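# Drape patch cord over both cable-manager fingers, then release

## Task

Lay the patch cord across both fingers of the cable manager, seated behind the finger tips, so that no part of the cord sags more than a little below the level of its plugs. It must stay in place on its own once the robot lets go; holding it there does not count. The cord must be at rest when it is checked, otherwise the attempt fails. It also fails if the cord is ever forced into the solid body of a cable-manager finger, a plug's boot or the switch face. When done, open the grippers and move both arms away.

## Robot and tools

ROBOT. Two 6-joint arms, left_arm and right_arm, each with a parallel gripper. Column order per arm: waist, shoulder, elbow, wrist pitch, wrist yaw, wrist roll, then gripper opening. Stated joint ranges (rad), the same for both arms: waist -2.880 to 2.880, shoulder 0.000 to 3.142, elbow 0.000 to 3.019, wrist pitch -1.693 to 1.571, wrist yaw -1.571 to 1.571, wrist roll -2.094 to 2.094. The true end of a joint may differ from these by up to 0.019 rad either way.

FRAMES. All reported hand poses share one scene frame: origin on the table top midway between the arms, +x out across the table, +z up, left_arm on the +y side (the names are not image sides). Arm bases: left_arm at (-0.022, +0.267, 0) m, right_arm at (-0.007, -0.306, 0) m, both turned only slightly about z. On each gripper the fingers point along its +z and separate along its y. end_effector_position is the point between the pads, roughly 1 cm back from the fingertips; at long reach the printed value can be somewhat wrong.

execute_actions. Argument actions: a list holding one action, one wait, or nothing.
- Empty list []: no command, just returns the current state.
- Action {"rows": [[...]], "steps": n}: n from 1 to 15 control steps of 1/30 s each (default 15). rows holds 1 to 15 rows; each row is a single flat list of 14 numbers covering both arms: left_arm's 6 joint targets plus opening, then right_arm's 6 joint targets plus opening. All 14 are always required, even if one arm should stay put (repeat its current angles). Joint numbers are absolute target angles in radians, in the same form as the Joint positions line, not offsets. Opening is absolute on a scale from -1 (closed) to +1 (fully open). One row is used per step; if rows run out, the last row is held for the remaining steps.
- Wait {"steps": n}: n up to 300; no new command, returns after that many steps counted from the previous result (your writing time is included).
- pictures (optional boolean): whether camera images come back; they do by default.
A call is rejected, and nothing is sent, if any joint target is more than 0.019 rad beyond its stated range and also farther out than that joint's last reported angle. A target past a joint's real end is clipped to that end and may trigger a "joint sent to its limit" line (possibly about an earlier action); absence of this line proves nothing.

MOTION. Each step, a joint's commanded target is kept within a fixed lead of its measured angle: waist 0.264, shoulder 0.32, elbow 0.276, wrist pitch 0.33, wrist yaw 0.186, wrist roll 0.522 rad. If the targets would carry the gripper more than 70 mm from where it is, all that arm's targets are pulled back proportionally. So large moves need several calls. The simulation keeps running while you think; arms continue toward the last row until they settle or a step is HELD, after which a new action is needed to go farther. Fingers already opening or closing finish moving.

RESULTS. State line: each arm's end_effector_position (m) and end_effector_quat_wxyz in the scene frame. Joint positions / Joint velocities: one block per arm, six joints (rad, rad/s) then the pad gap (m, m/s; 0.094 m is fully open). grip_measured: measured opening on the command scale; each gripper may read off by about 1 mm. "joint command not followed": a clearance check altered or blocked some joint targets; the rest of the row ran. HELD marks steps where some or all of your row was not sent. Joint torques: total drive output per joint, with offsets, friction effects and noise, so treat loads cautiously. MOTOR HOT appears from 85 °C; at 100 °C an OVER-TEMPERATURE FAULT makes that arm go limp and drop until it cools.

GRIPPING. To hold something, command an opening below grip_measured: about 0.03 below for a firm grip, less for lighter. Pads push up to roughly 50 to 62 N, less on very thin parts, with a brief higher spike at first touch.

zoom_image: camera (one of cam_head_left, cam_head_right, cam_high, cam_low, cam_left_wrist, cam_right_wrist) and region [x0, y0, x1, y1] in that camera's pixels, top-left origin, at most 504 by 504. Gives a sharper crop of its latest image. Image sizes: the four fixed cameras 672x504, the wrist cameras 504x504. Calibration (intrinsics and world-to-camera transforms) was supplied and may be a little off.

read_manual: optional section ("licences"); returns licence text only, no motion.

finished_scene: scene, the integer number of the scene to end. Irreversible; the outcome is judged then, so the cord must already be stable and released.

AVOID. Pressing the cord into the fingers, plug boots or switch face; dropping the cord or letting it slide off; knocking anything off the table; arms striking or pushing each other; hard slams; holding loads long enough to overheat. Loose objects may occasionally get a small external push. Smooth, economical moves are preferred.

Each tool is called after "Request:" as name([rows], argument=value, ...), one row to a line, values as JSON.

## Session

Request:
execute_actions(actions=[])

Scene clock: 0.00 s of 5233.50 s.
left_arm: end_effector_position=(+0.2360, +0.4590, +0.1611) grip_measured=+1.000 end_effector_quat_wxyz=(-0.144, +0.799, -0.408, +0.418) | right_arm: end_effector_position=(+0.3582, +0.0587, +0.2211) grip_measured=+1.000 end_effector_quat_wxyz=(+0.109, +0.351, +0.751, +0.549)
Joint positions: left_arm=[ 1.021  0.956  0.562 -0.722  0.826 -1.354  0.094] | right_arm=[ 0.547  1.242  0.699  0.152 -0.203  1.729  0.094]
Joint velocities: left_arm=[ 0.005  0.005 -0.002 -0.007 -0.022  0.022  0.   ] | right_arm=[-0.015 -0.015 -0.002 -0.007 -0.037 -0.007  0.   ]
Joint torques (N m, as the arm reports them, + toward a larger angle): no reading

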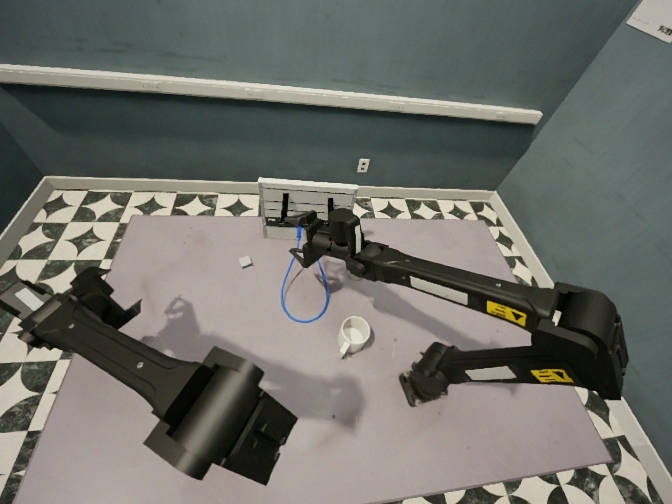

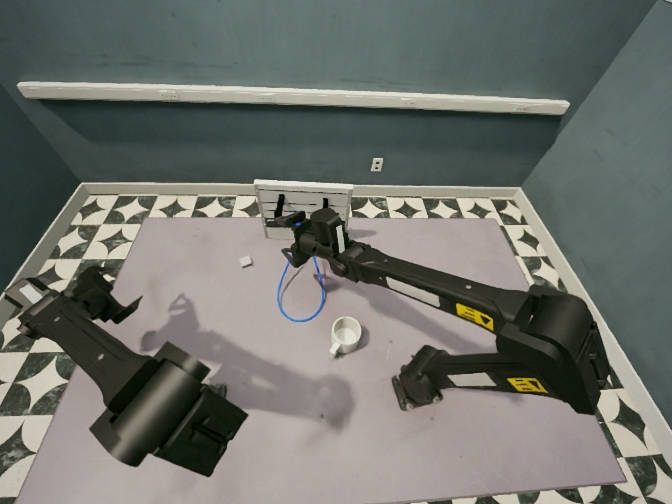

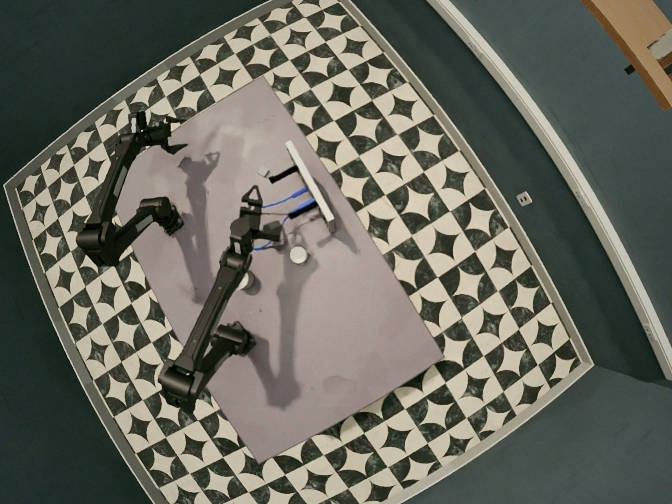

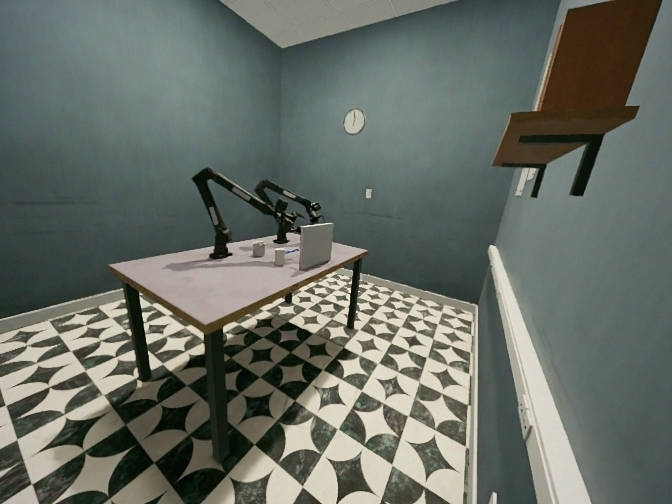

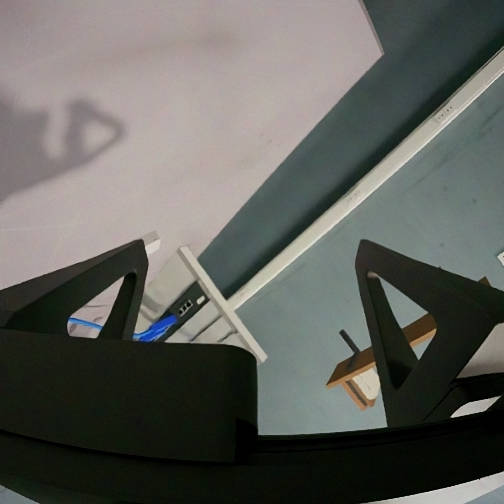

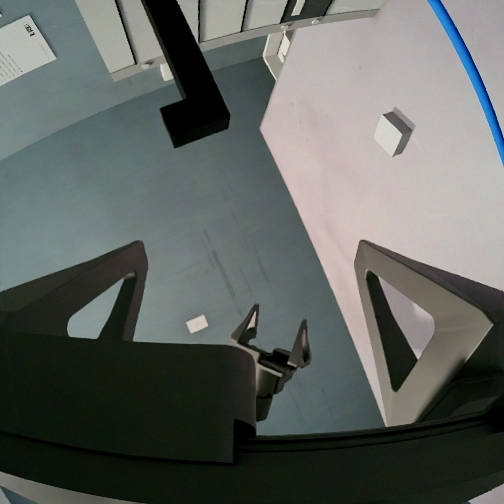

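Request:
zoom_image(camera="cam_head_left", region=[230, 160, 400, 340])

Request:
zoom_image(camera="cam_high", region=[220, 120, 380, 300])

Region (230, 160, 400, 340) of cam_head_left's 672x504 image, scaled by 2.800, with more detail than that image has.

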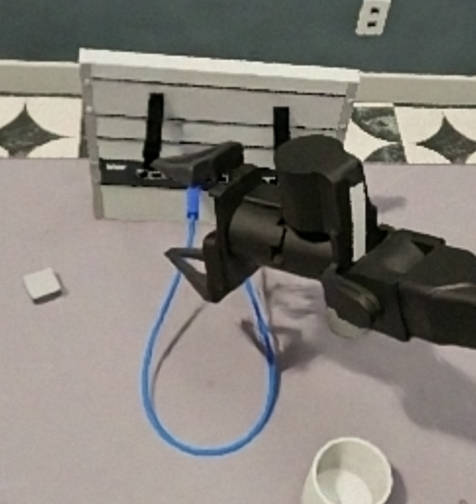

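Region (220, 120, 380, 300) of cam_high's 672x504 image, scaled by 2.800, with more detail than that image has.

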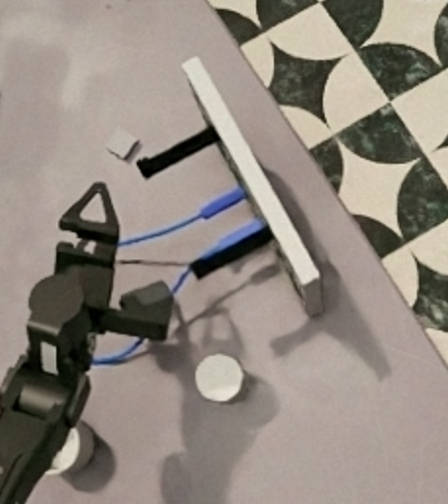

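Request:
execute_actions([
  {"rows":[[1.021,0.956,0.562,-0.722,0.826,-1.354,1,-0.4,1.1,0.7,-0.3,0,0,1]]},
], pictures=false)

Request:
execute_actions([
  {"steps":60},
])

Request:
zoom_image(camera="cam_head_left", region=[230, 160, 400, 340])

Request:
zoom_image(camera="cam_head_right", region=[230, 160, 400, 340])

Request:
zoom_image(camera="cam_high", region=[220, 120, 380, 300])

Scene clock: 42.03 s of 5233.50 s.
left_arm: end_effector_position=(+0.2360, +0.4590, +0.1611) grip_measured=+1.000 end_effector_quat_wxyz=(-0.144, +0.799, -0.408, +0.418) | right_arm: end_effector_position=(+0.4488, -0.3445, +0.1859) grip_measured=+1.000 end_effector_quat_wxyz=(+0.397, +0.392, +0.815, +0.153)
Joint positions: left_arm=[ 1.021  0.956  0.562 -0.722  0.826 -1.354  0.094] | right_arm=[-0.256  1.127  0.698 -0.261 -0.003  0.814  0.094]
Joint velocities: left_arm=[ 0.005 -0.005  0.012  0.017  0.022  0.007  0.   ] | right_arm=[-1.958 -0.005 -0.007 -0.178 -0.007 -2.308  0.   ]
Joint torques (N m, as the arm reports them, + toward a larger angle): left_arm=[-0.45 -4.09  9.11  1.01  0.3   0.07] | right_arm=[ 0.42 -9.22 10.75  1.32  0.07 -0.02]
Steps of this call (steps 1 to 90: nothing new was sent; then 38.53 s passed at rest; steps 91 to 105: all 15 steps of this action). Readings (joint positions):
91: left_arm=[1.021 0.956 0.562 -0.722 0.826 -1.354] | right_arm=[0.538 1.237 0.699 0.119 -0.161 1.685]
92: left_arm=[1.021 0.956 0.562 -0.722 0.826 -1.354] | right_arm=[0.515 1.225 0.699 0.066 -0.117 1.633]
94: left_arm=[1.021 0.956 0.562 -0.722 0.826 -1.354] | right_arm=[0.433 1.198 0.698 -0.048 -0.059 1.525]
98: left_arm=[1.021 0.956 0.562 -0.722 0.826 -1.354] | right_arm=[0.204 1.150 0.698 -0.193 -0.014 1.284]
105: the state above

Scene clock: 44.03 s of 5233.50 s.
left_arm: end_effector_position=(+0.2360, +0.4590, +0.1611) grip_measured=+1.000 end_effector_quat_wxyz=(-0.144, +0.799, -0.408, +0.418) | right_arm: end_effector_position=(+0.4346, -0.4092, +0.1873) grip_measured=+1.000 end_effector_quat_wxyz=(+0.419, +0.108, +0.900, -0.046)
Joint positions: left_arm=[ 1.021  0.956  0.562 -0.722  0.826 -1.354  0.094] | right_arm=[-0.4    1.115  0.698 -0.282  0.001  0.01   0.094]
Joint velocities: left_arm=[-0.015 -0.015 -0.012  0.007 -0.007 -0.051  0.   ] | right_arm=[ 0.015 -0.005  0.007  0.007 -0.022 -0.095  0.   ]
Joint torques (N m, as the arm reports them, + toward a larger angle): left_arm=[-0.47 -4.21  9.04  1.04  0.31  0.08] | right_arm=[ 0.69 -8.55 10.85  1.31 -0.09 -0.03]
Steps of this call (steps 1 to 45: the robot went on to your last target; steps 46 to 60: nothing new was sent). Readings (joint positions):
1: left_arm=[1.021 0.956 0.562 -0.722 0.826 -1.354] | right_arm=[-0.320 1.127 0.698 -0.267 -0.001 0.717]
2: left_arm=[1.021 0.956 0.562 -0.722 0.826 -1.354] | right_arm=[-0.375 1.127 0.698 -0.273 0.003 0.618]
4: left_arm=[1.021 0.956 0.562 -0.722 0.826 -1.354] | right_arm=[-0.436 1.124 0.698 -0.280 0.006 0.422]
8: left_arm=[1.021 0.956 0.562 -0.722 0.826 -1.354] | right_arm=[-0.422 1.118 0.698 -0.282 0.003 0.178]
60: the state above
All arms were judged still, so your last target was given up. Only a new action makes them travel on or press farther. Fingers that are still opening or closing keep moving.
camera_calibration (this result's frames):
cam_right_wrist: T_world_to_cam=[[-0.231397, -0.972826, 0.00806178, -0.300448], [-0.94469, 0.222709, -0.240753, 0.552316], [0.232415, -0.0633252, -0.970553, 0.178258], [0, 0, 0, 1]] pos_world=[0.410815, -0.404001, 0.308403]

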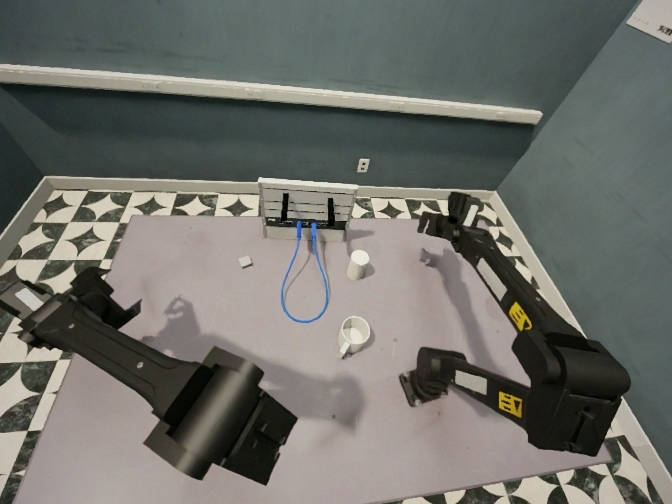

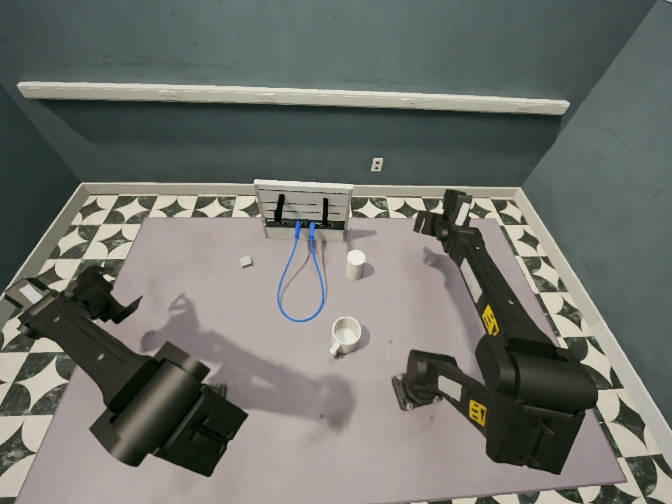

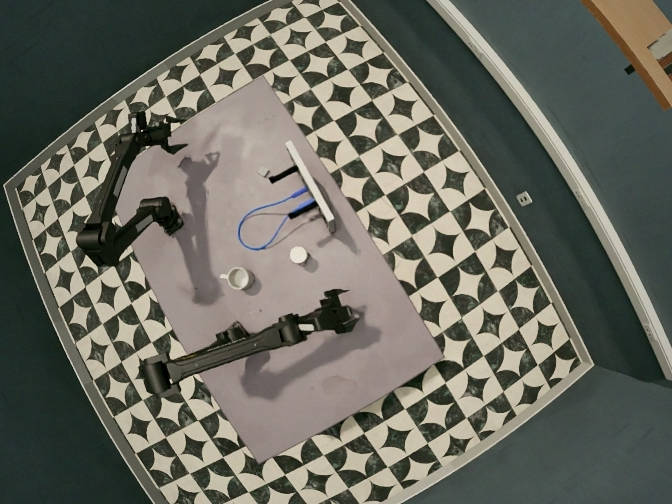

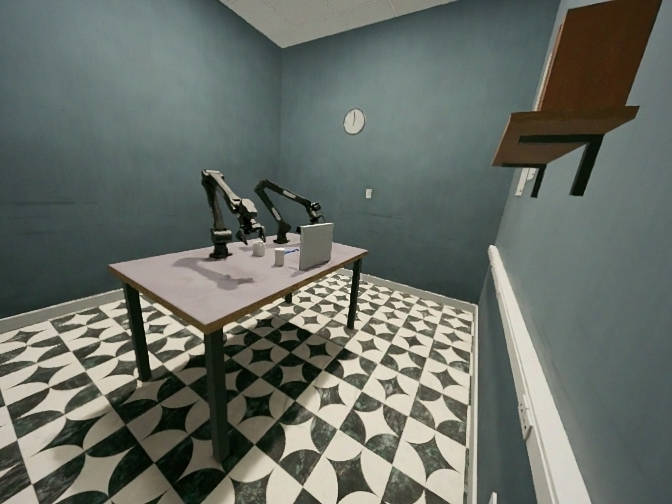

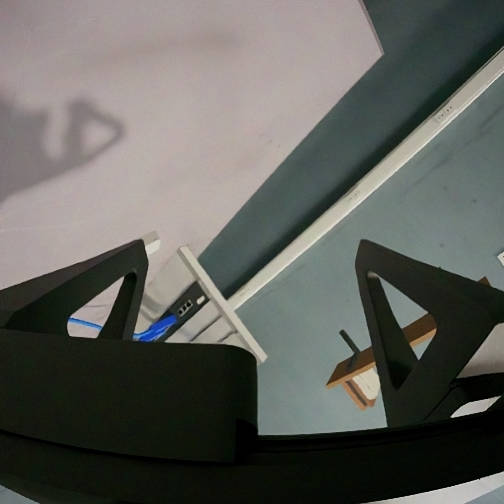

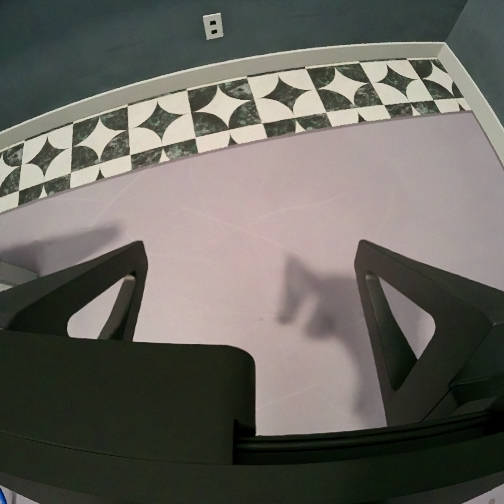

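Region (230, 160, 400, 340) of cam_head_left's 672x504 image, scaled by 2.800, with more detail than that image has.

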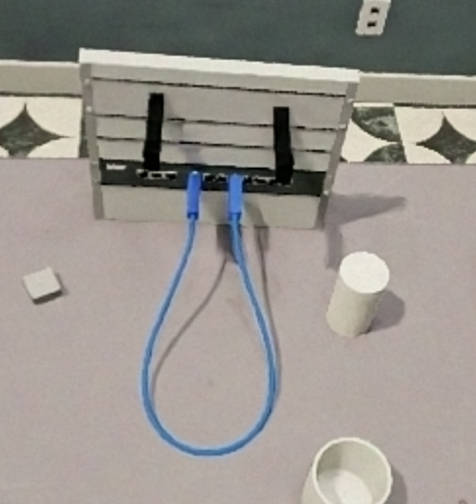

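Region (230, 160, 400, 340) of cam_head_right's 672x504 image, scaled by 2.800, with more detail than that image has.

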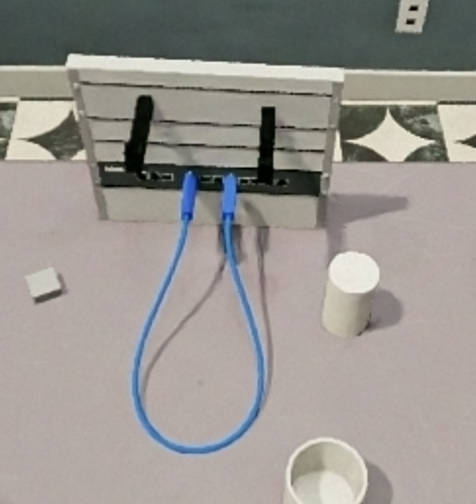

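Region (220, 120, 380, 300) of cam_high's 672x504 image, scaled by 2.800, with more detail than that image has.

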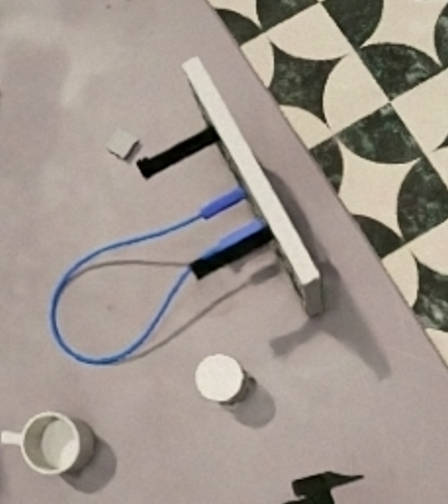

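Request:
execute_actions([
  {"rows":[[-0.597,1.42,0.851,-1.0,0,-0.75,0,0.525,1.455,0.89,-1.0,0,0.872,0]]},
], pictures=false)

Request:
execute_actions([
  {"steps":90},
])

Scene clock: 125.23 s of 5233.50 s.
left_arm: end_effector_position=(+0.3310, +0.2900, +0.0495) grip_measured=+0.002 end_effector_quat_wxyz=(-0.007, -0.427, +0.904, -0.001) | right_arm: end_effector_position=(+0.2873, -0.1237, +0.0330) grip_measured=+0.001 end_effector_quat_wxyz=(-0.014, +0.078, +0.997, -0.012)
Joint positions: left_arm=[ 0.044  1.451  0.839 -0.972  0.006 -0.813  0.047] | right_arm=[ 0.385  1.478  0.815 -0.944  0.003  0.713  0.047]
Joint velocities: left_arm=[-2.076 -0.142 -0.007 -0.037 -0.066  0.271 -0.001] | right_arm=[ 1.968 -0.015  0.085 -0.408  0.066  0.784  0.001]
Joint torques (N m, as the arm reports them, + toward a larger angle): left_arm=[  1.15 -10.63   8.25  -0.44  -0.23   0.12] | right_arm=[ -1.37 -11.52  12.68   0.16  -0.05   0.09]
Steps of this call (steps 1 to 90: nothing new was sent; then 77.70 s passed at rest; steps 91 to 105: all 15 steps of this action). Readings (joint positions):
91: left_arm=[1.000 0.978 0.586 -0.775 0.745 -1.287] | right_arm=[-0.388 1.126 0.706 -0.315 0.006 0.054]
92: left_arm=[0.954 1.032 0.633 -0.845 0.662 -1.212] | right_arm=[-0.363 1.149 0.725 -0.366 0.007 0.105]
94: left_arm=[0.833 1.182 0.736 -0.914 0.507 -1.089] | right_arm=[-0.283 1.226 0.764 -0.467 0.007 0.208]
98: left_arm=[0.561 1.415 0.840 -0.947 0.158 -0.920] | right_arm=[-0.076 1.386 0.811 -0.703 0.005 0.442]
105: the state above

Scene clock: 128.23 s of 5233.50 s.
left_arm: end_effector_position=(+0.3101, +0.1432, +0.0545) grip_measured=+0.002 end_effector_quat_wxyz=(-0.001, -0.212, +0.977, -0.002) | right_arm: end_effector_position=(+0.2614, -0.0828, +0.0424) grip_measured=+0.001 end_effector_quat_wxyz=(-0.016, +0.084, +0.996, -0.016)
Joint positions: left_arm=[-0.379  1.436  0.839 -0.973  0.004 -0.782  0.047] | right_arm=[ 0.523  1.473  0.84  -0.983 -0.001  0.862  0.047]
Joint velocities: left_arm=[ 0.005 -0.005 -0.012  0.007 -0.007 -0.037  0.   ] | right_arm=[-0.005 -0.015 -0.002 -0.027 -0.037 -0.037  0.   ]
Joint torques (N m, as the arm reports them, + toward a larger angle): left_arm=[-0.63 -9.24  7.72  0.35 -0.15  0.02] | right_arm=[  0.18 -12.39  12.59   0.03   0.03   0.18]
Steps of this call (steps 1 to 15: the robot went on to your last target; steps 16 to 90: nothing new was sent). Readings (joint positions):
1: left_arm=[-0.027 1.446 0.839 -0.972 0.005 -0.806] | right_arm=[0.450 1.478 0.820 -0.958 0.001 0.742]
2: left_arm=[-0.098 1.443 0.839 -0.972 0.005 -0.799] | right_arm=[0.505 1.478 0.826 -0.968 -0.002 0.765]
4: left_arm=[-0.240 1.438 0.839 -0.973 0.004 -0.790] | right_arm=[0.568 1.477 0.836 -0.977 -0.005 0.798]
7: left_arm=[-0.437 1.436 0.839 -0.973 0.009 -0.782] | right_arm=[0.563 1.473 0.840 -0.981 -0.004 0.828] HELD
8: left_arm=[-0.469 1.436 0.839 -0.973 0.012 -0.782] | right_arm=[0.552 1.473 0.840 -0.982 -0.003 0.835] HELD
9: left_arm=[-0.474 1.436 0.839 -0.973 0.011 -0.782] | right_arm=[0.542 1.473 0.840 -0.983 -0.002 0.840] HELD
10: left_arm=[-0.464 1.436 0.839 -0.973 0.011 -0.782] | right_arm=[0.532 1.473 0.840 -0.983 -0.002 0.845] HELD
11: left_arm=[-0.447 1.436 0.839 -0.973 0.009 -0.782] | right_arm=[0.526 1.473 0.840 -0.983 -0.001 0.848] HELD
12: left_arm=[-0.427 1.436 0.839 -0.973 0.008 -0.782] | right_arm=[0.523 1.473 0.840 -0.983 -0.001 0.851] HELD
13: left_arm=[-0.409 1.436 0.839 -0.973 0.006 -0.782] | right_arm=[0.523 1.473 0.840 -0.983 -0.001 0.853] HELD
14: left_arm=[-0.394 1.436 0.839 -0.973 0.005 -0.782] | right_arm=[0.523 1.473 0.840 -0.983 -0.001 0.855] HELD
15: left_arm=[-0.384 1.436 0.839 -0.973 0.004 -0.782] | right_arm=[0.523 1.473 0.840 -0.983 -0.001 0.856] HELD
90: the state above
A step was HELD (marked above), so your last target was given up. An arm can still carry out its HELD step.
joint command not followed: on one or more control steps a check withheld the commanded joint targets of the left arm, and it was not sent them on those steps.
cause: the commanded joint targets would bring a part of the robot too close to another arm (this arm's wrist (the part past joint 4) and the other arm's wrist (the part past joint 4)); next, command targets that bring no part of the robot closer to that arm.
camera_calibration (this result's frames):
cam_left_wrist: T_world_to_cam=[[0.413775, -0.910378, 0.00115361, 0.00226527], [-0.734903, -0.333272, 0.590633, 0.249972], [-0.537315, -0.245237, -0.806939, 0.368934], [0, 0, 0, 1]] pos_world=[0.381002, 0.175847, 0.150063]
cam_right_wrist: T_world_to_cam=[[-0.152932, -0.987349, 0.041874, -0.0449927], [-0.777441, 0.146361, 0.611689, 0.194953], [-0.61008, 0.0609925, -0.789989, 0.321449], [0, 0, 0, 1]] pos_world=[0.340793, -0.0925631, 0.136574]

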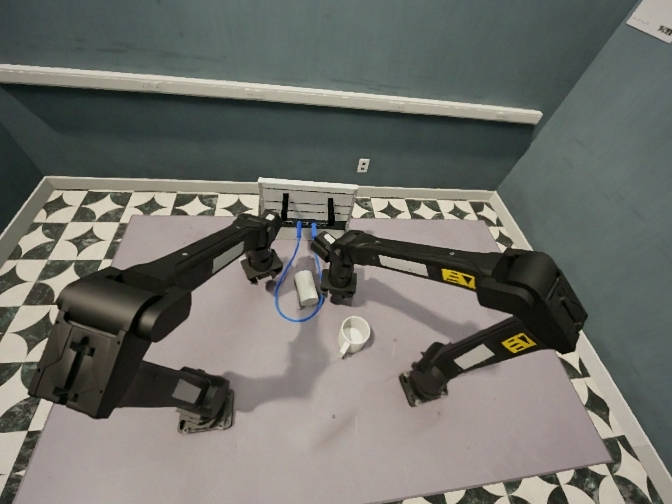

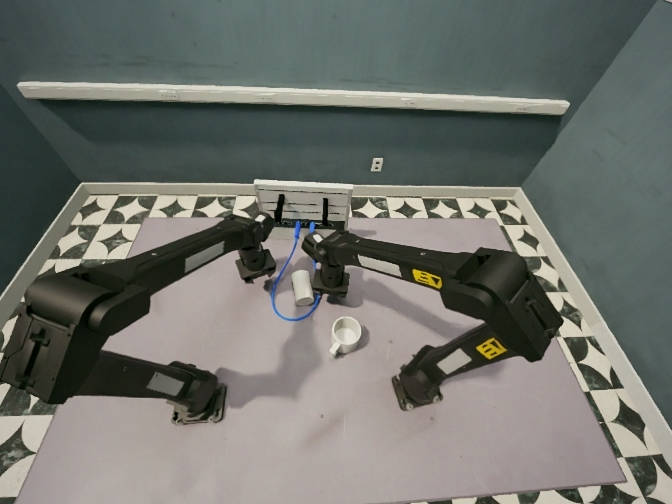

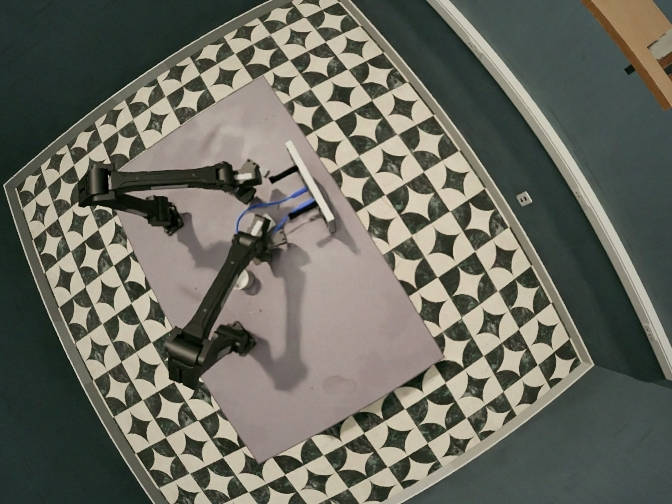

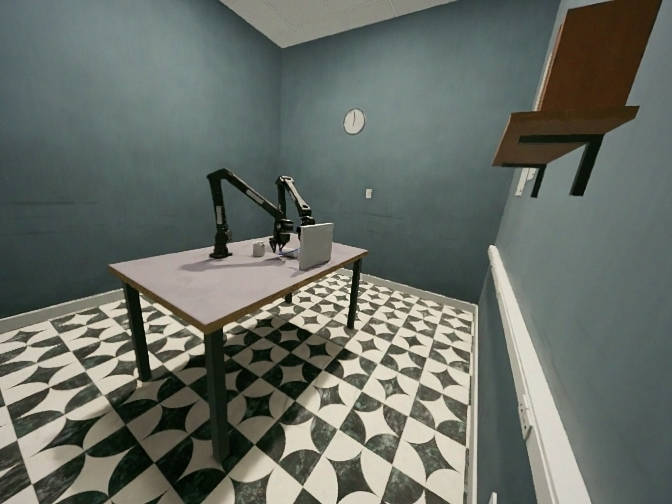

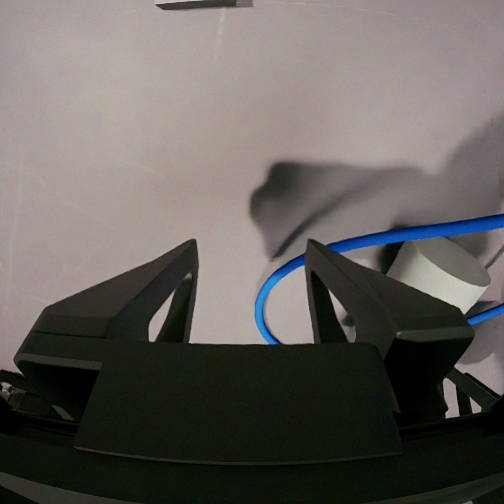

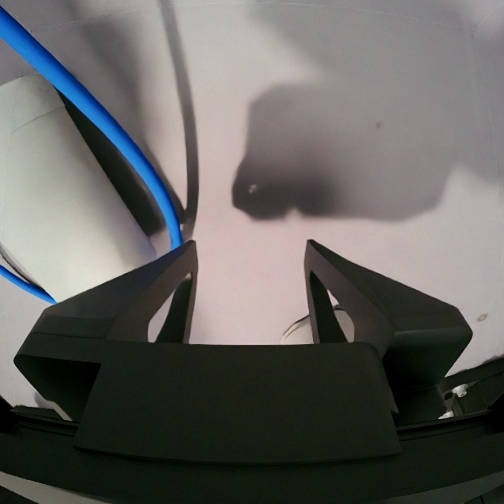

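Request:
execute_actions([
  {"rows":[[-0.1,1.2,0.851,-1.0,0,-0.75,0,0.1,1.2,0.89,-1.0,0,0.872,0]]},
], pictures=false)

Request:
execute_actions([
  {"steps":45},
])

Request:
zoom_image(camera="cam_head_left", region=[230, 160, 400, 340])

Request:
zoom_image(camera="cam_high", region=[220, 120, 380, 300])

Scene clock: 142.00 s of 5233.50 s.
left_arm: end_effector_position=(+0.3374, +0.2454, +0.1430) grip_measured=+0.002 end_effector_quat_wxyz=(+0.116, -0.343, +0.931, -0.050) | right_arm: end_effector_position=(+0.3434, -0.2185, +0.1417) grip_measured=+0.001 end_effector_quat_wxyz=(+0.107, +0.301, +0.945, +0.064)
Joint positions: left_arm=[-0.085  1.172  0.839 -0.985 -0.002 -0.765  0.047] | right_arm=[ 0.076  1.179  0.842 -0.983  0.003  0.864  0.047]
Joint velocities: left_arm=[-0.044  0.015  0.002 -0.012 -0.022 -0.037 -0.002] | right_arm=[ 0.23   0.044 -0.007 -0.007  0.051 -0.051  0.001]
Joint torques (N m, as the arm reports them, + toward a larger angle): left_arm=[-0.81 -5.24 10.01  0.14 -0.02  0.08] | right_arm=[ 1.32 -6.3  14.29  0.46 -0.06  0.11]
Steps of this call (steps 1 to 130: nothing new was sent; then 8.93 s passed at rest; steps 131 to 145: all 15 steps of this action). Readings (joint positions):
131: left_arm=[-0.378 1.435 0.839 -0.973 0.004 -0.782] | right_arm=[0.513 1.466 0.840 -0.983 -0.005 0.862]
132: left_arm=[-0.374 1.430 0.839 -0.973 0.004 -0.782] | right_arm=[0.491 1.451 0.840 -0.983 -0.006 0.862]
134: left_arm=[-0.347 1.406 0.839 -0.973 0.004 -0.781] | right_arm=[0.416 1.401 0.840 -0.983 -0.006 0.862]
138: left_arm=[-0.218 1.300 0.839 -0.975 0.004 -0.774] | right_arm=[0.209 1.279 0.840 -0.983 -0.004 0.862]
145: the state above

Scene clock: 143.50 s of 5233.50 s.
left_arm: end_effector_position=(+0.3373, +0.2447, +0.1361) grip_measured=+0.002 end_effector_quat_wxyz=(+0.106, -0.340, +0.933, -0.046) | right_arm: end_effector_position=(+0.3412, -0.2103, +0.1387) grip_measured=+0.001 end_effector_quat_wxyz=(+0.101, +0.290, +0.949, +0.064)
Joint positions: left_arm=[-0.086  1.192  0.839 -0.986 -0.002 -0.761  0.047] | right_arm=[ 0.098  1.188  0.842 -0.984  0.001  0.864  0.047]
Joint velocities: left_arm=[-0.005 -0.005  0.007  0.007  0.007 -0.007 -0.001] | right_arm=[ 0.005 -0.005 -0.012 -0.012  0.007 -0.022 -0.001]
Joint torques (N m, as the arm reports them, + toward a larger angle): left_arm=[-1.34 -6.65  9.94  0.27 -0.05  0.11] | right_arm=[ 0.23 -7.03 14.14  0.46 -0.02  0.13]
Steps of this call (steps 1 to 30: the robot went on to your last target; steps 31 to 45: nothing new was sent). Readings (joint positions):
1: left_arm=[-0.085 1.174 0.839 -0.985 -0.002 -0.764] | right_arm=[0.083 1.181 0.842 -0.984 0.003 0.864]
2: left_arm=[-0.086 1.179 0.839 -0.986 -0.002 -0.764] | right_arm=[0.090 1.184 0.842 -0.984 0.002 0.864]
4: left_arm=[-0.086 1.186 0.839 -0.986 -0.002 -0.762] | right_arm=[0.098 1.187 0.842 -0.984 0.001 0.864]
8: left_arm=[-0.086 1.192 0.839 -0.986 -0.002 -0.761] | right_arm=[0.098 1.188 0.842 -0.984 0.001 0.864]
45: the state above
All arms were judged still, so your last target was given up. Only a new action makes them travel on or press farther. Fingers that are still opening or closing keep moving.
camera_calibration (this result's frames):
cam_left_wrist: T_world_to_cam=[[0.625001, -0.765138, 0.154718, -0.0443818], [-0.737617, -0.513975, 0.437893, 0.321541], [-0.255528, -0.387806, -0.885614, 0.424877], [0, 0, 0, 1]] pos_world=[0.373481, 0.296076, 0.242343]
cam_right_wrist: T_world_to_cam=[[-0.529771, -0.830956, -0.169869, 0.0281244], [-0.793979, 0.415467, 0.443829, 0.302248], [-0.298228, 0.37, -0.879864, 0.42503], [0, 0, 0, 1]] pos_world=[0.381634, -0.259465, 0.244599]

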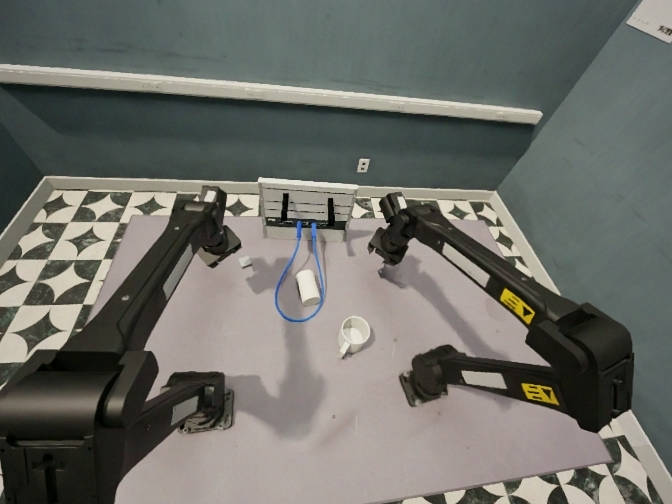

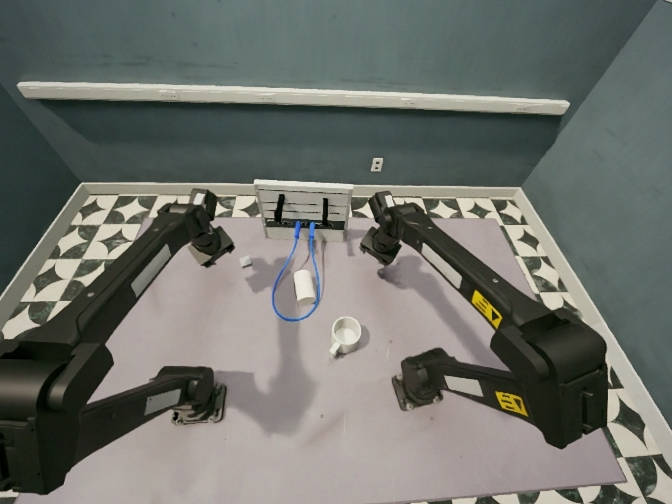

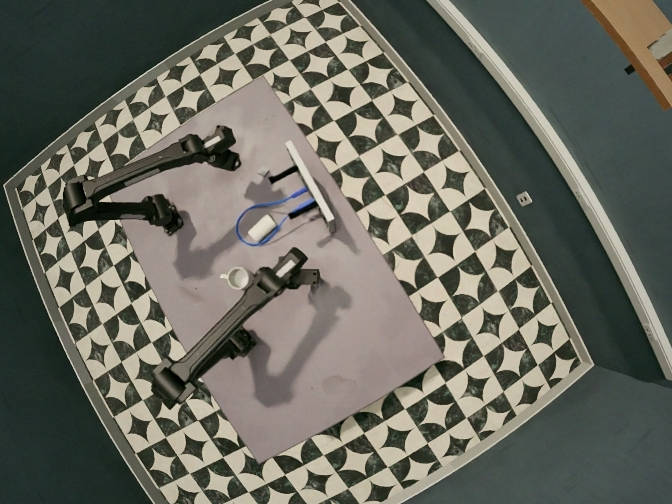

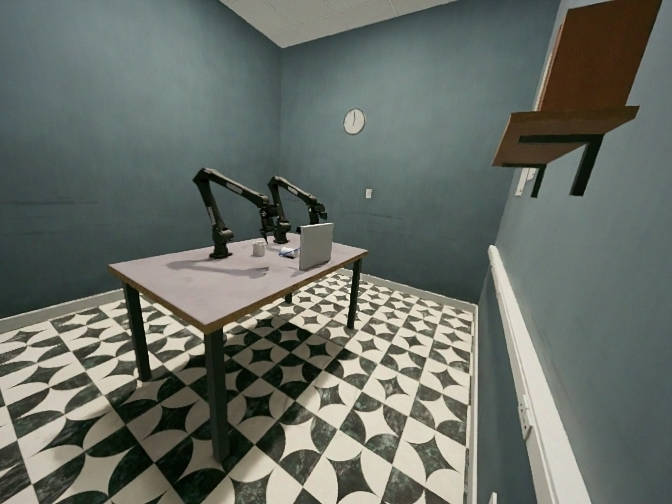

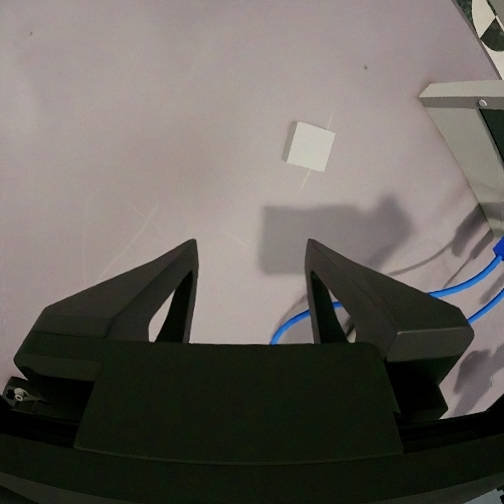

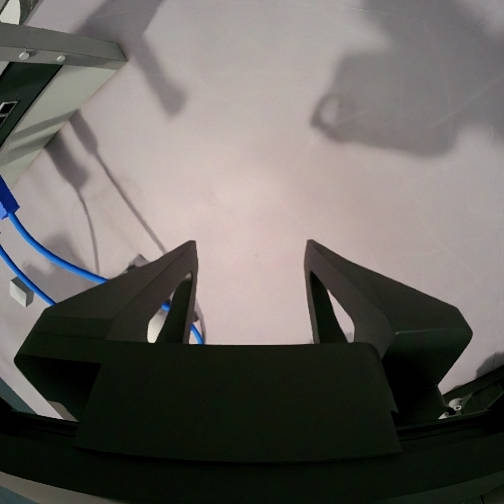

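Region (230, 160, 400, 340) of cam_head_left's 672x504 image, scaled by 2.800, with more detail than that image has.

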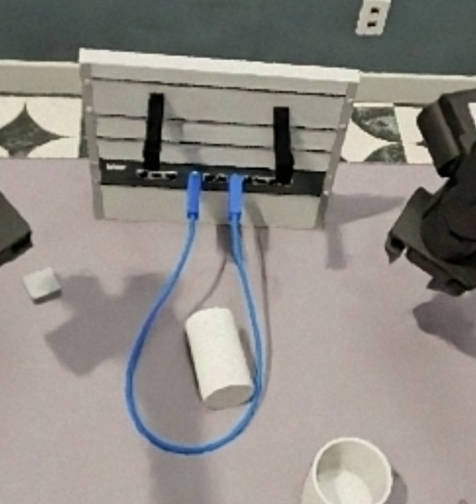

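Region (220, 120, 380, 300) of cam_high's 672x504 image, scaled by 2.800, with more detail than that image has.

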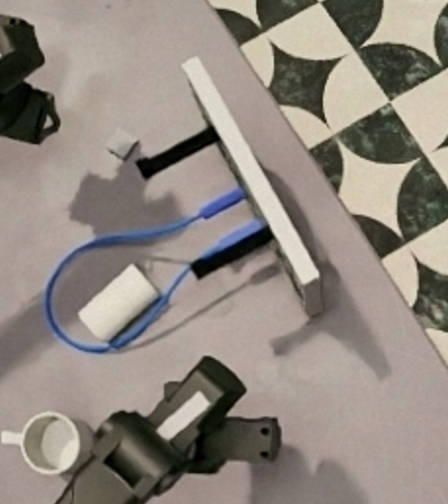

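Request:
execute_actions([
  {"rows":[[-0.814,1.25,0.815,-1.0,0,0.785,0,-0.1,1.2,0.89,-1.0,0,0.872,0]]},
], pictures=false)

Request:
execute_actions([
  {"steps":30},
], pictures=false)

Request:
execute_actions([
  {"rows":[[-0.814,1.375,0.815,-1.0,0,0.785,0,-0.1,1.2,0.89,-1.0,0,0.872,0]]},
], pictures=false)

Request:
execute_actions([
  {"steps":30},
])

Scene clock: 171.70 s of 5233.50 s.
left_arm: end_effector_position=(+0.2158, +0.0040, +0.1122) grip_measured=+0.002 end_effector_quat_wxyz=(+0.080, +0.597, +0.798, -0.018) | right_arm: end_effector_position=(+0.3533, -0.2817, +0.1385) grip_measured=+0.001 end_effector_quat_wxyz=(+0.107, +0.384, +0.915, +0.053)
Joint positions: left_arm=[-0.857  1.248  0.827 -0.986  0.005  0.451  0.047] | right_arm=[-0.102  1.189  0.842 -0.984  0.001  0.864  0.047]
Joint velocities: left_arm=[-0.005 -0.005 -0.066 -0.007 -0.007  2.176 -0.   ] | right_arm=[ 0.005 -0.005 -0.007  0.037 -0.022 -0.007  0.001]
Joint torques (N m, as the arm reports them, + toward a larger angle): left_arm=[ 3.18 -7.47  8.    0.2  -0.19  0.03] | right_arm=[ 0.87 -6.08 14.19  0.45  0.    0.13]
Steps of this call (steps 1 to 90: nothing new was sent; then 24.70 s passed at rest; steps 91 to 105: all 15 steps of this action). Readings (joint positions):
91: left_arm=[-0.101 1.195 0.838 -0.986 -0.008 -0.701] | right_arm=[0.082 1.188 0.842 -0.984 -0.007 0.864]
92: left_arm=[-0.134 1.199 0.838 -0.986 -0.008 -0.629] | right_arm=[0.045 1.189 0.842 -0.984 -0.008 0.864]
94: left_arm=[-0.242 1.215 0.838 -0.986 -0.008 -0.485] | right_arm=[-0.053 1.189 0.842 -0.984 -0.002 0.864]
98: left_arm=[-0.513 1.242 0.835 -0.986 -0.005 -0.191] | right_arm=[-0.131 1.189 0.842 -0.984 0.003 0.864]
105: the state above

Scene clock: 172.70 s of 5233.50 s.
left_arm: end_effector_position=(+0.2239, +0.0137, +0.1108) grip_measured=+0.002 end_effector_quat_wxyz=(+0.080, +0.706, +0.704, -0.002) | right_arm: end_effector_position=(+0.3533, -0.2817, +0.1385) grip_measured=+0.001 end_effector_quat_wxyz=(+0.107, +0.384, +0.915, +0.053)
Joint positions: left_arm=[-0.823  1.248  0.823 -0.986  0.003  0.774  0.047] | right_arm=[-0.102  1.189  0.842 -0.984  0.001  0.864  0.047]
Joint velocities: left_arm=[-0.015 -0.005 -0.012 -0.012 -0.022  0.066 -0.001] | right_arm=[-0.005 -0.005 -0.007 -0.012 -0.022  0.007 -0.   ]
Joint torques (N m, as the arm reports them, + toward a larger angle): left_arm=[ 0.58 -7.31  7.92  0.14 -0.09  0.09] | right_arm=[ 0.81 -7.03 14.27  0.49 -0.09  0.1 ]
Steps of this call (steps 1 to 30: the robot went on to your last target). Readings (joint positions):
1: left_arm=[-0.855 1.248 0.825 -0.986 0.005 0.516] | right_arm=[-0.102 1.189 0.842 -0.984 0.001 0.864]
2: left_arm=[-0.849 1.248 0.824 -0.986 0.004 0.569] | right_arm=[-0.102 1.189 0.842 -0.984 0.001 0.864]
4: left_arm=[-0.834 1.248 0.823 -0.986 0.003 0.643] | right_arm=[-0.102 1.189 0.842 -0.984 0.001 0.864]
8: left_arm=[-0.823 1.248 0.823 -0.986 0.003 0.721] | right_arm=[-0.102 1.189 0.842 -0.984 0.001 0.864]
30: the state above

Scene clock: 173.20 s of 5233.50 s.
left_arm: end_effector_position=(+0.2170, +0.0209, +0.0642) grip_measured=+0.002 end_effector_quat_wxyz=(+0.008, +0.708, +0.706, -0.001) | right_arm: end_effector_position=(+0.3533, -0.2817, +0.1385) grip_measured=+0.001 end_effector_quat_wxyz=(+0.107, +0.384, +0.915, +0.053)
Joint positions: left_arm=[-0.823  1.381  0.814 -0.988  0.003  0.775  0.047] | right_arm=[-0.102  1.189  0.842 -0.984  0.001  0.864  0.047]
Joint velocities: left_arm=[-0.005 -0.034 -0.012  0.002 -0.095 -0.007  0.   ] | right_arm=[ 0.015  0.005 -0.012 -0.012 -0.037 -0.007 -0.   ]
Joint torques (N m, as the arm reports them, + toward a larger angle): left_arm=[ 0.5  -8.48  7.99 -0.12 -0.1   0.1 ] | right_arm=[ 1.28 -6.93 14.35  0.44 -0.02  0.15]
Steps of this call (steps 1 to 15: all 15 steps of this action). Readings (joint positions):
1: left_arm=[-0.823 1.258 0.823 -0.987 0.003 0.774] | right_arm=[-0.102 1.189 0.842 -0.984 0.001 0.864]
2: left_arm=[-0.823 1.275 0.824 -0.987 0.003 0.774] | right_arm=[-0.102 1.189 0.842 -0.984 0.001 0.864]
4: left_arm=[-0.823 1.328 0.822 -0.988 0.003 0.774] | right_arm=[-0.102 1.189 0.842 -0.984 0.001 0.864]
8: left_arm=[-0.823 1.391 0.816 -0.988 0.003 0.774] | right_arm=[-0.102 1.189 0.842 -0.984 0.001 0.864]
15: the state above

Scene clock: 174.20 s of 5233.50 s.
left_arm: end_effector_position=(+0.2170, +0.0208, +0.0643) grip_measured=+0.002 end_effector_quat_wxyz=(+0.008, +0.708, +0.706, -0.001) | right_arm: end_effector_position=(+0.3533, -0.2817, +0.1385) grip_measured=+0.001 end_effector_quat_wxyz=(+0.107, +0.384, +0.915, +0.053)
Joint positions: left_arm=[-0.823  1.381  0.814 -0.988  0.003  0.775  0.047] | right_arm=[-0.102  1.189  0.842 -0.984  0.001  0.864  0.047]
Joint velocities: left_arm=[-0.005 -0.005  0.012 -0.012 -0.022 -0.022 -0.   ] | right_arm=[-0.005  0.005 -0.012 -0.007 -0.007 -0.007 -0.001]
Joint torques (N m, as the arm reports them, + toward a larger angle): left_arm=[ 0.47 -9.41  7.88 -0.04 -0.09  0.1 ] | right_arm=[ 0.13 -7.67 14.03  0.39 -0.02  0.16]
Steps of this call (steps 1 to 15: the robot went on to your last target; steps 16 to 30: nothing new was sent). Readings (joint positions):
1: left_arm=[-0.823 1.381 0.814 -0.988 0.003 0.775] | right_arm=[-0.102 1.189 0.842 -0.984 0.001 0.864]
2: left_arm=[-0.823 1.381 0.814 -0.988 0.003 0.775] | right_arm=[-0.102 1.189 0.842 -0.984 0.001 0.864]
4: left_arm=[-0.823 1.381 0.814 -0.988 0.003 0.775] | right_arm=[-0.102 1.189 0.842 -0.984 0.001 0.864]
8: left_arm=[-0.823 1.381 0.814 -0.988 0.003 0.775] | right_arm=[-0.102 1.189 0.842 -0.984 0.001 0.864]
30: the state above
All arms were judged still, so your last target was given up. Only a new action makes them travel on or press farther. Fingers that are still opening or closing keep moving.
camera_calibration (this result's frames):
cam_left_wrist: T_world_to_cam=[[-0.999928, 0.00298819, -0.0116429, 0.217926], [-0.00429632, 0.815777, 0.578351, -0.0467248], [0.0112263, 0.578359, -0.815705, 0.161221], [0, 0, 0, 1]] pos_world=[0.2159, -0.0557775, 0.161069]
cam_right_wrist: T_world_to_cam=[[-0.685418, -0.708164, -0.16943, 0.0647211], [-0.694479, 0.565839, 0.444438, 0.348735], [-0.218865, 0.422291, -0.879641, 0.44147], [0, 0, 0, 1]] pos_world=[0.383172, -0.337924, 0.24431]

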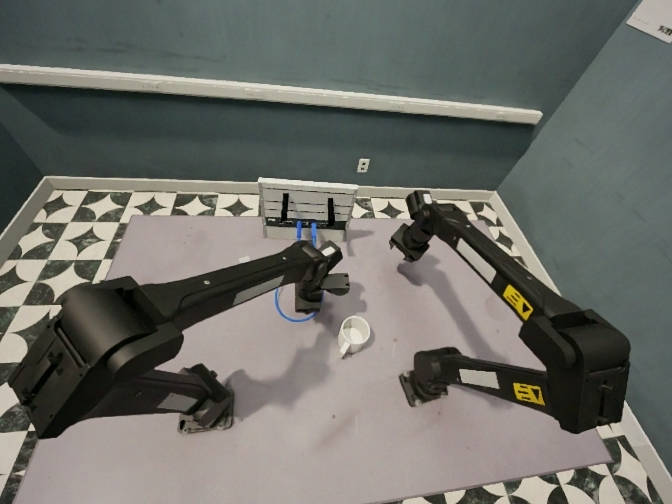

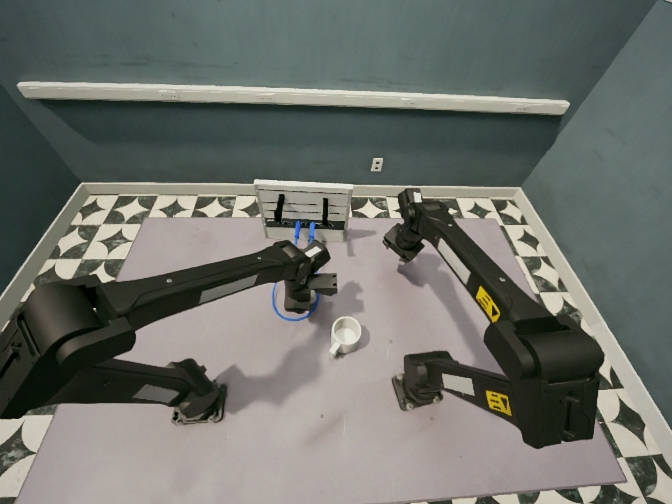

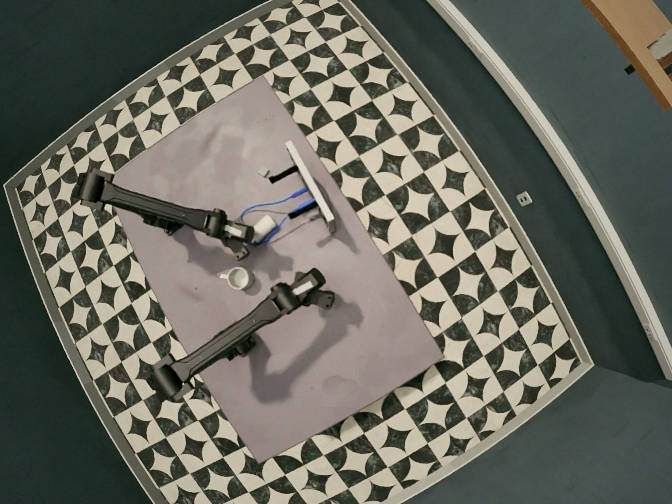

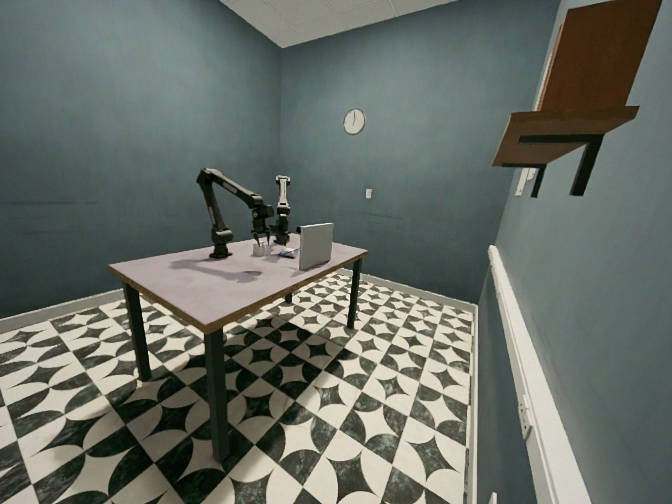

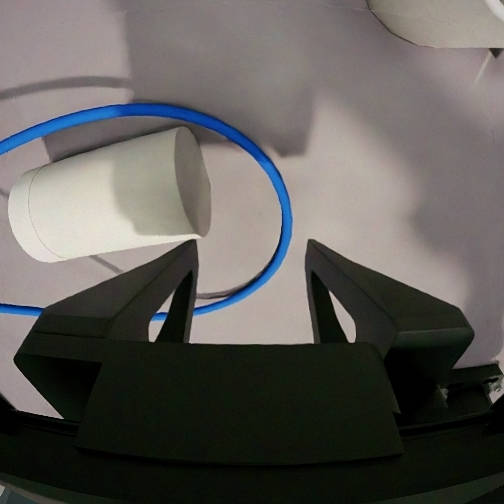

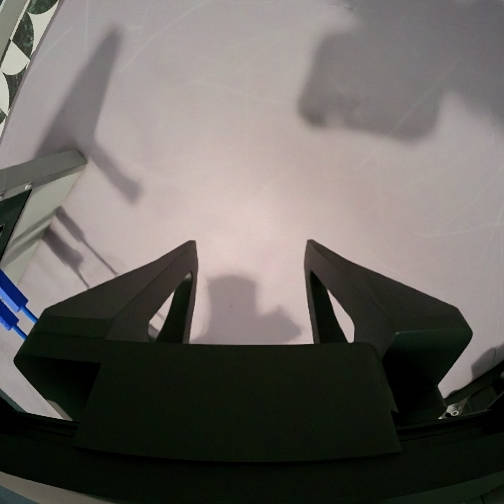

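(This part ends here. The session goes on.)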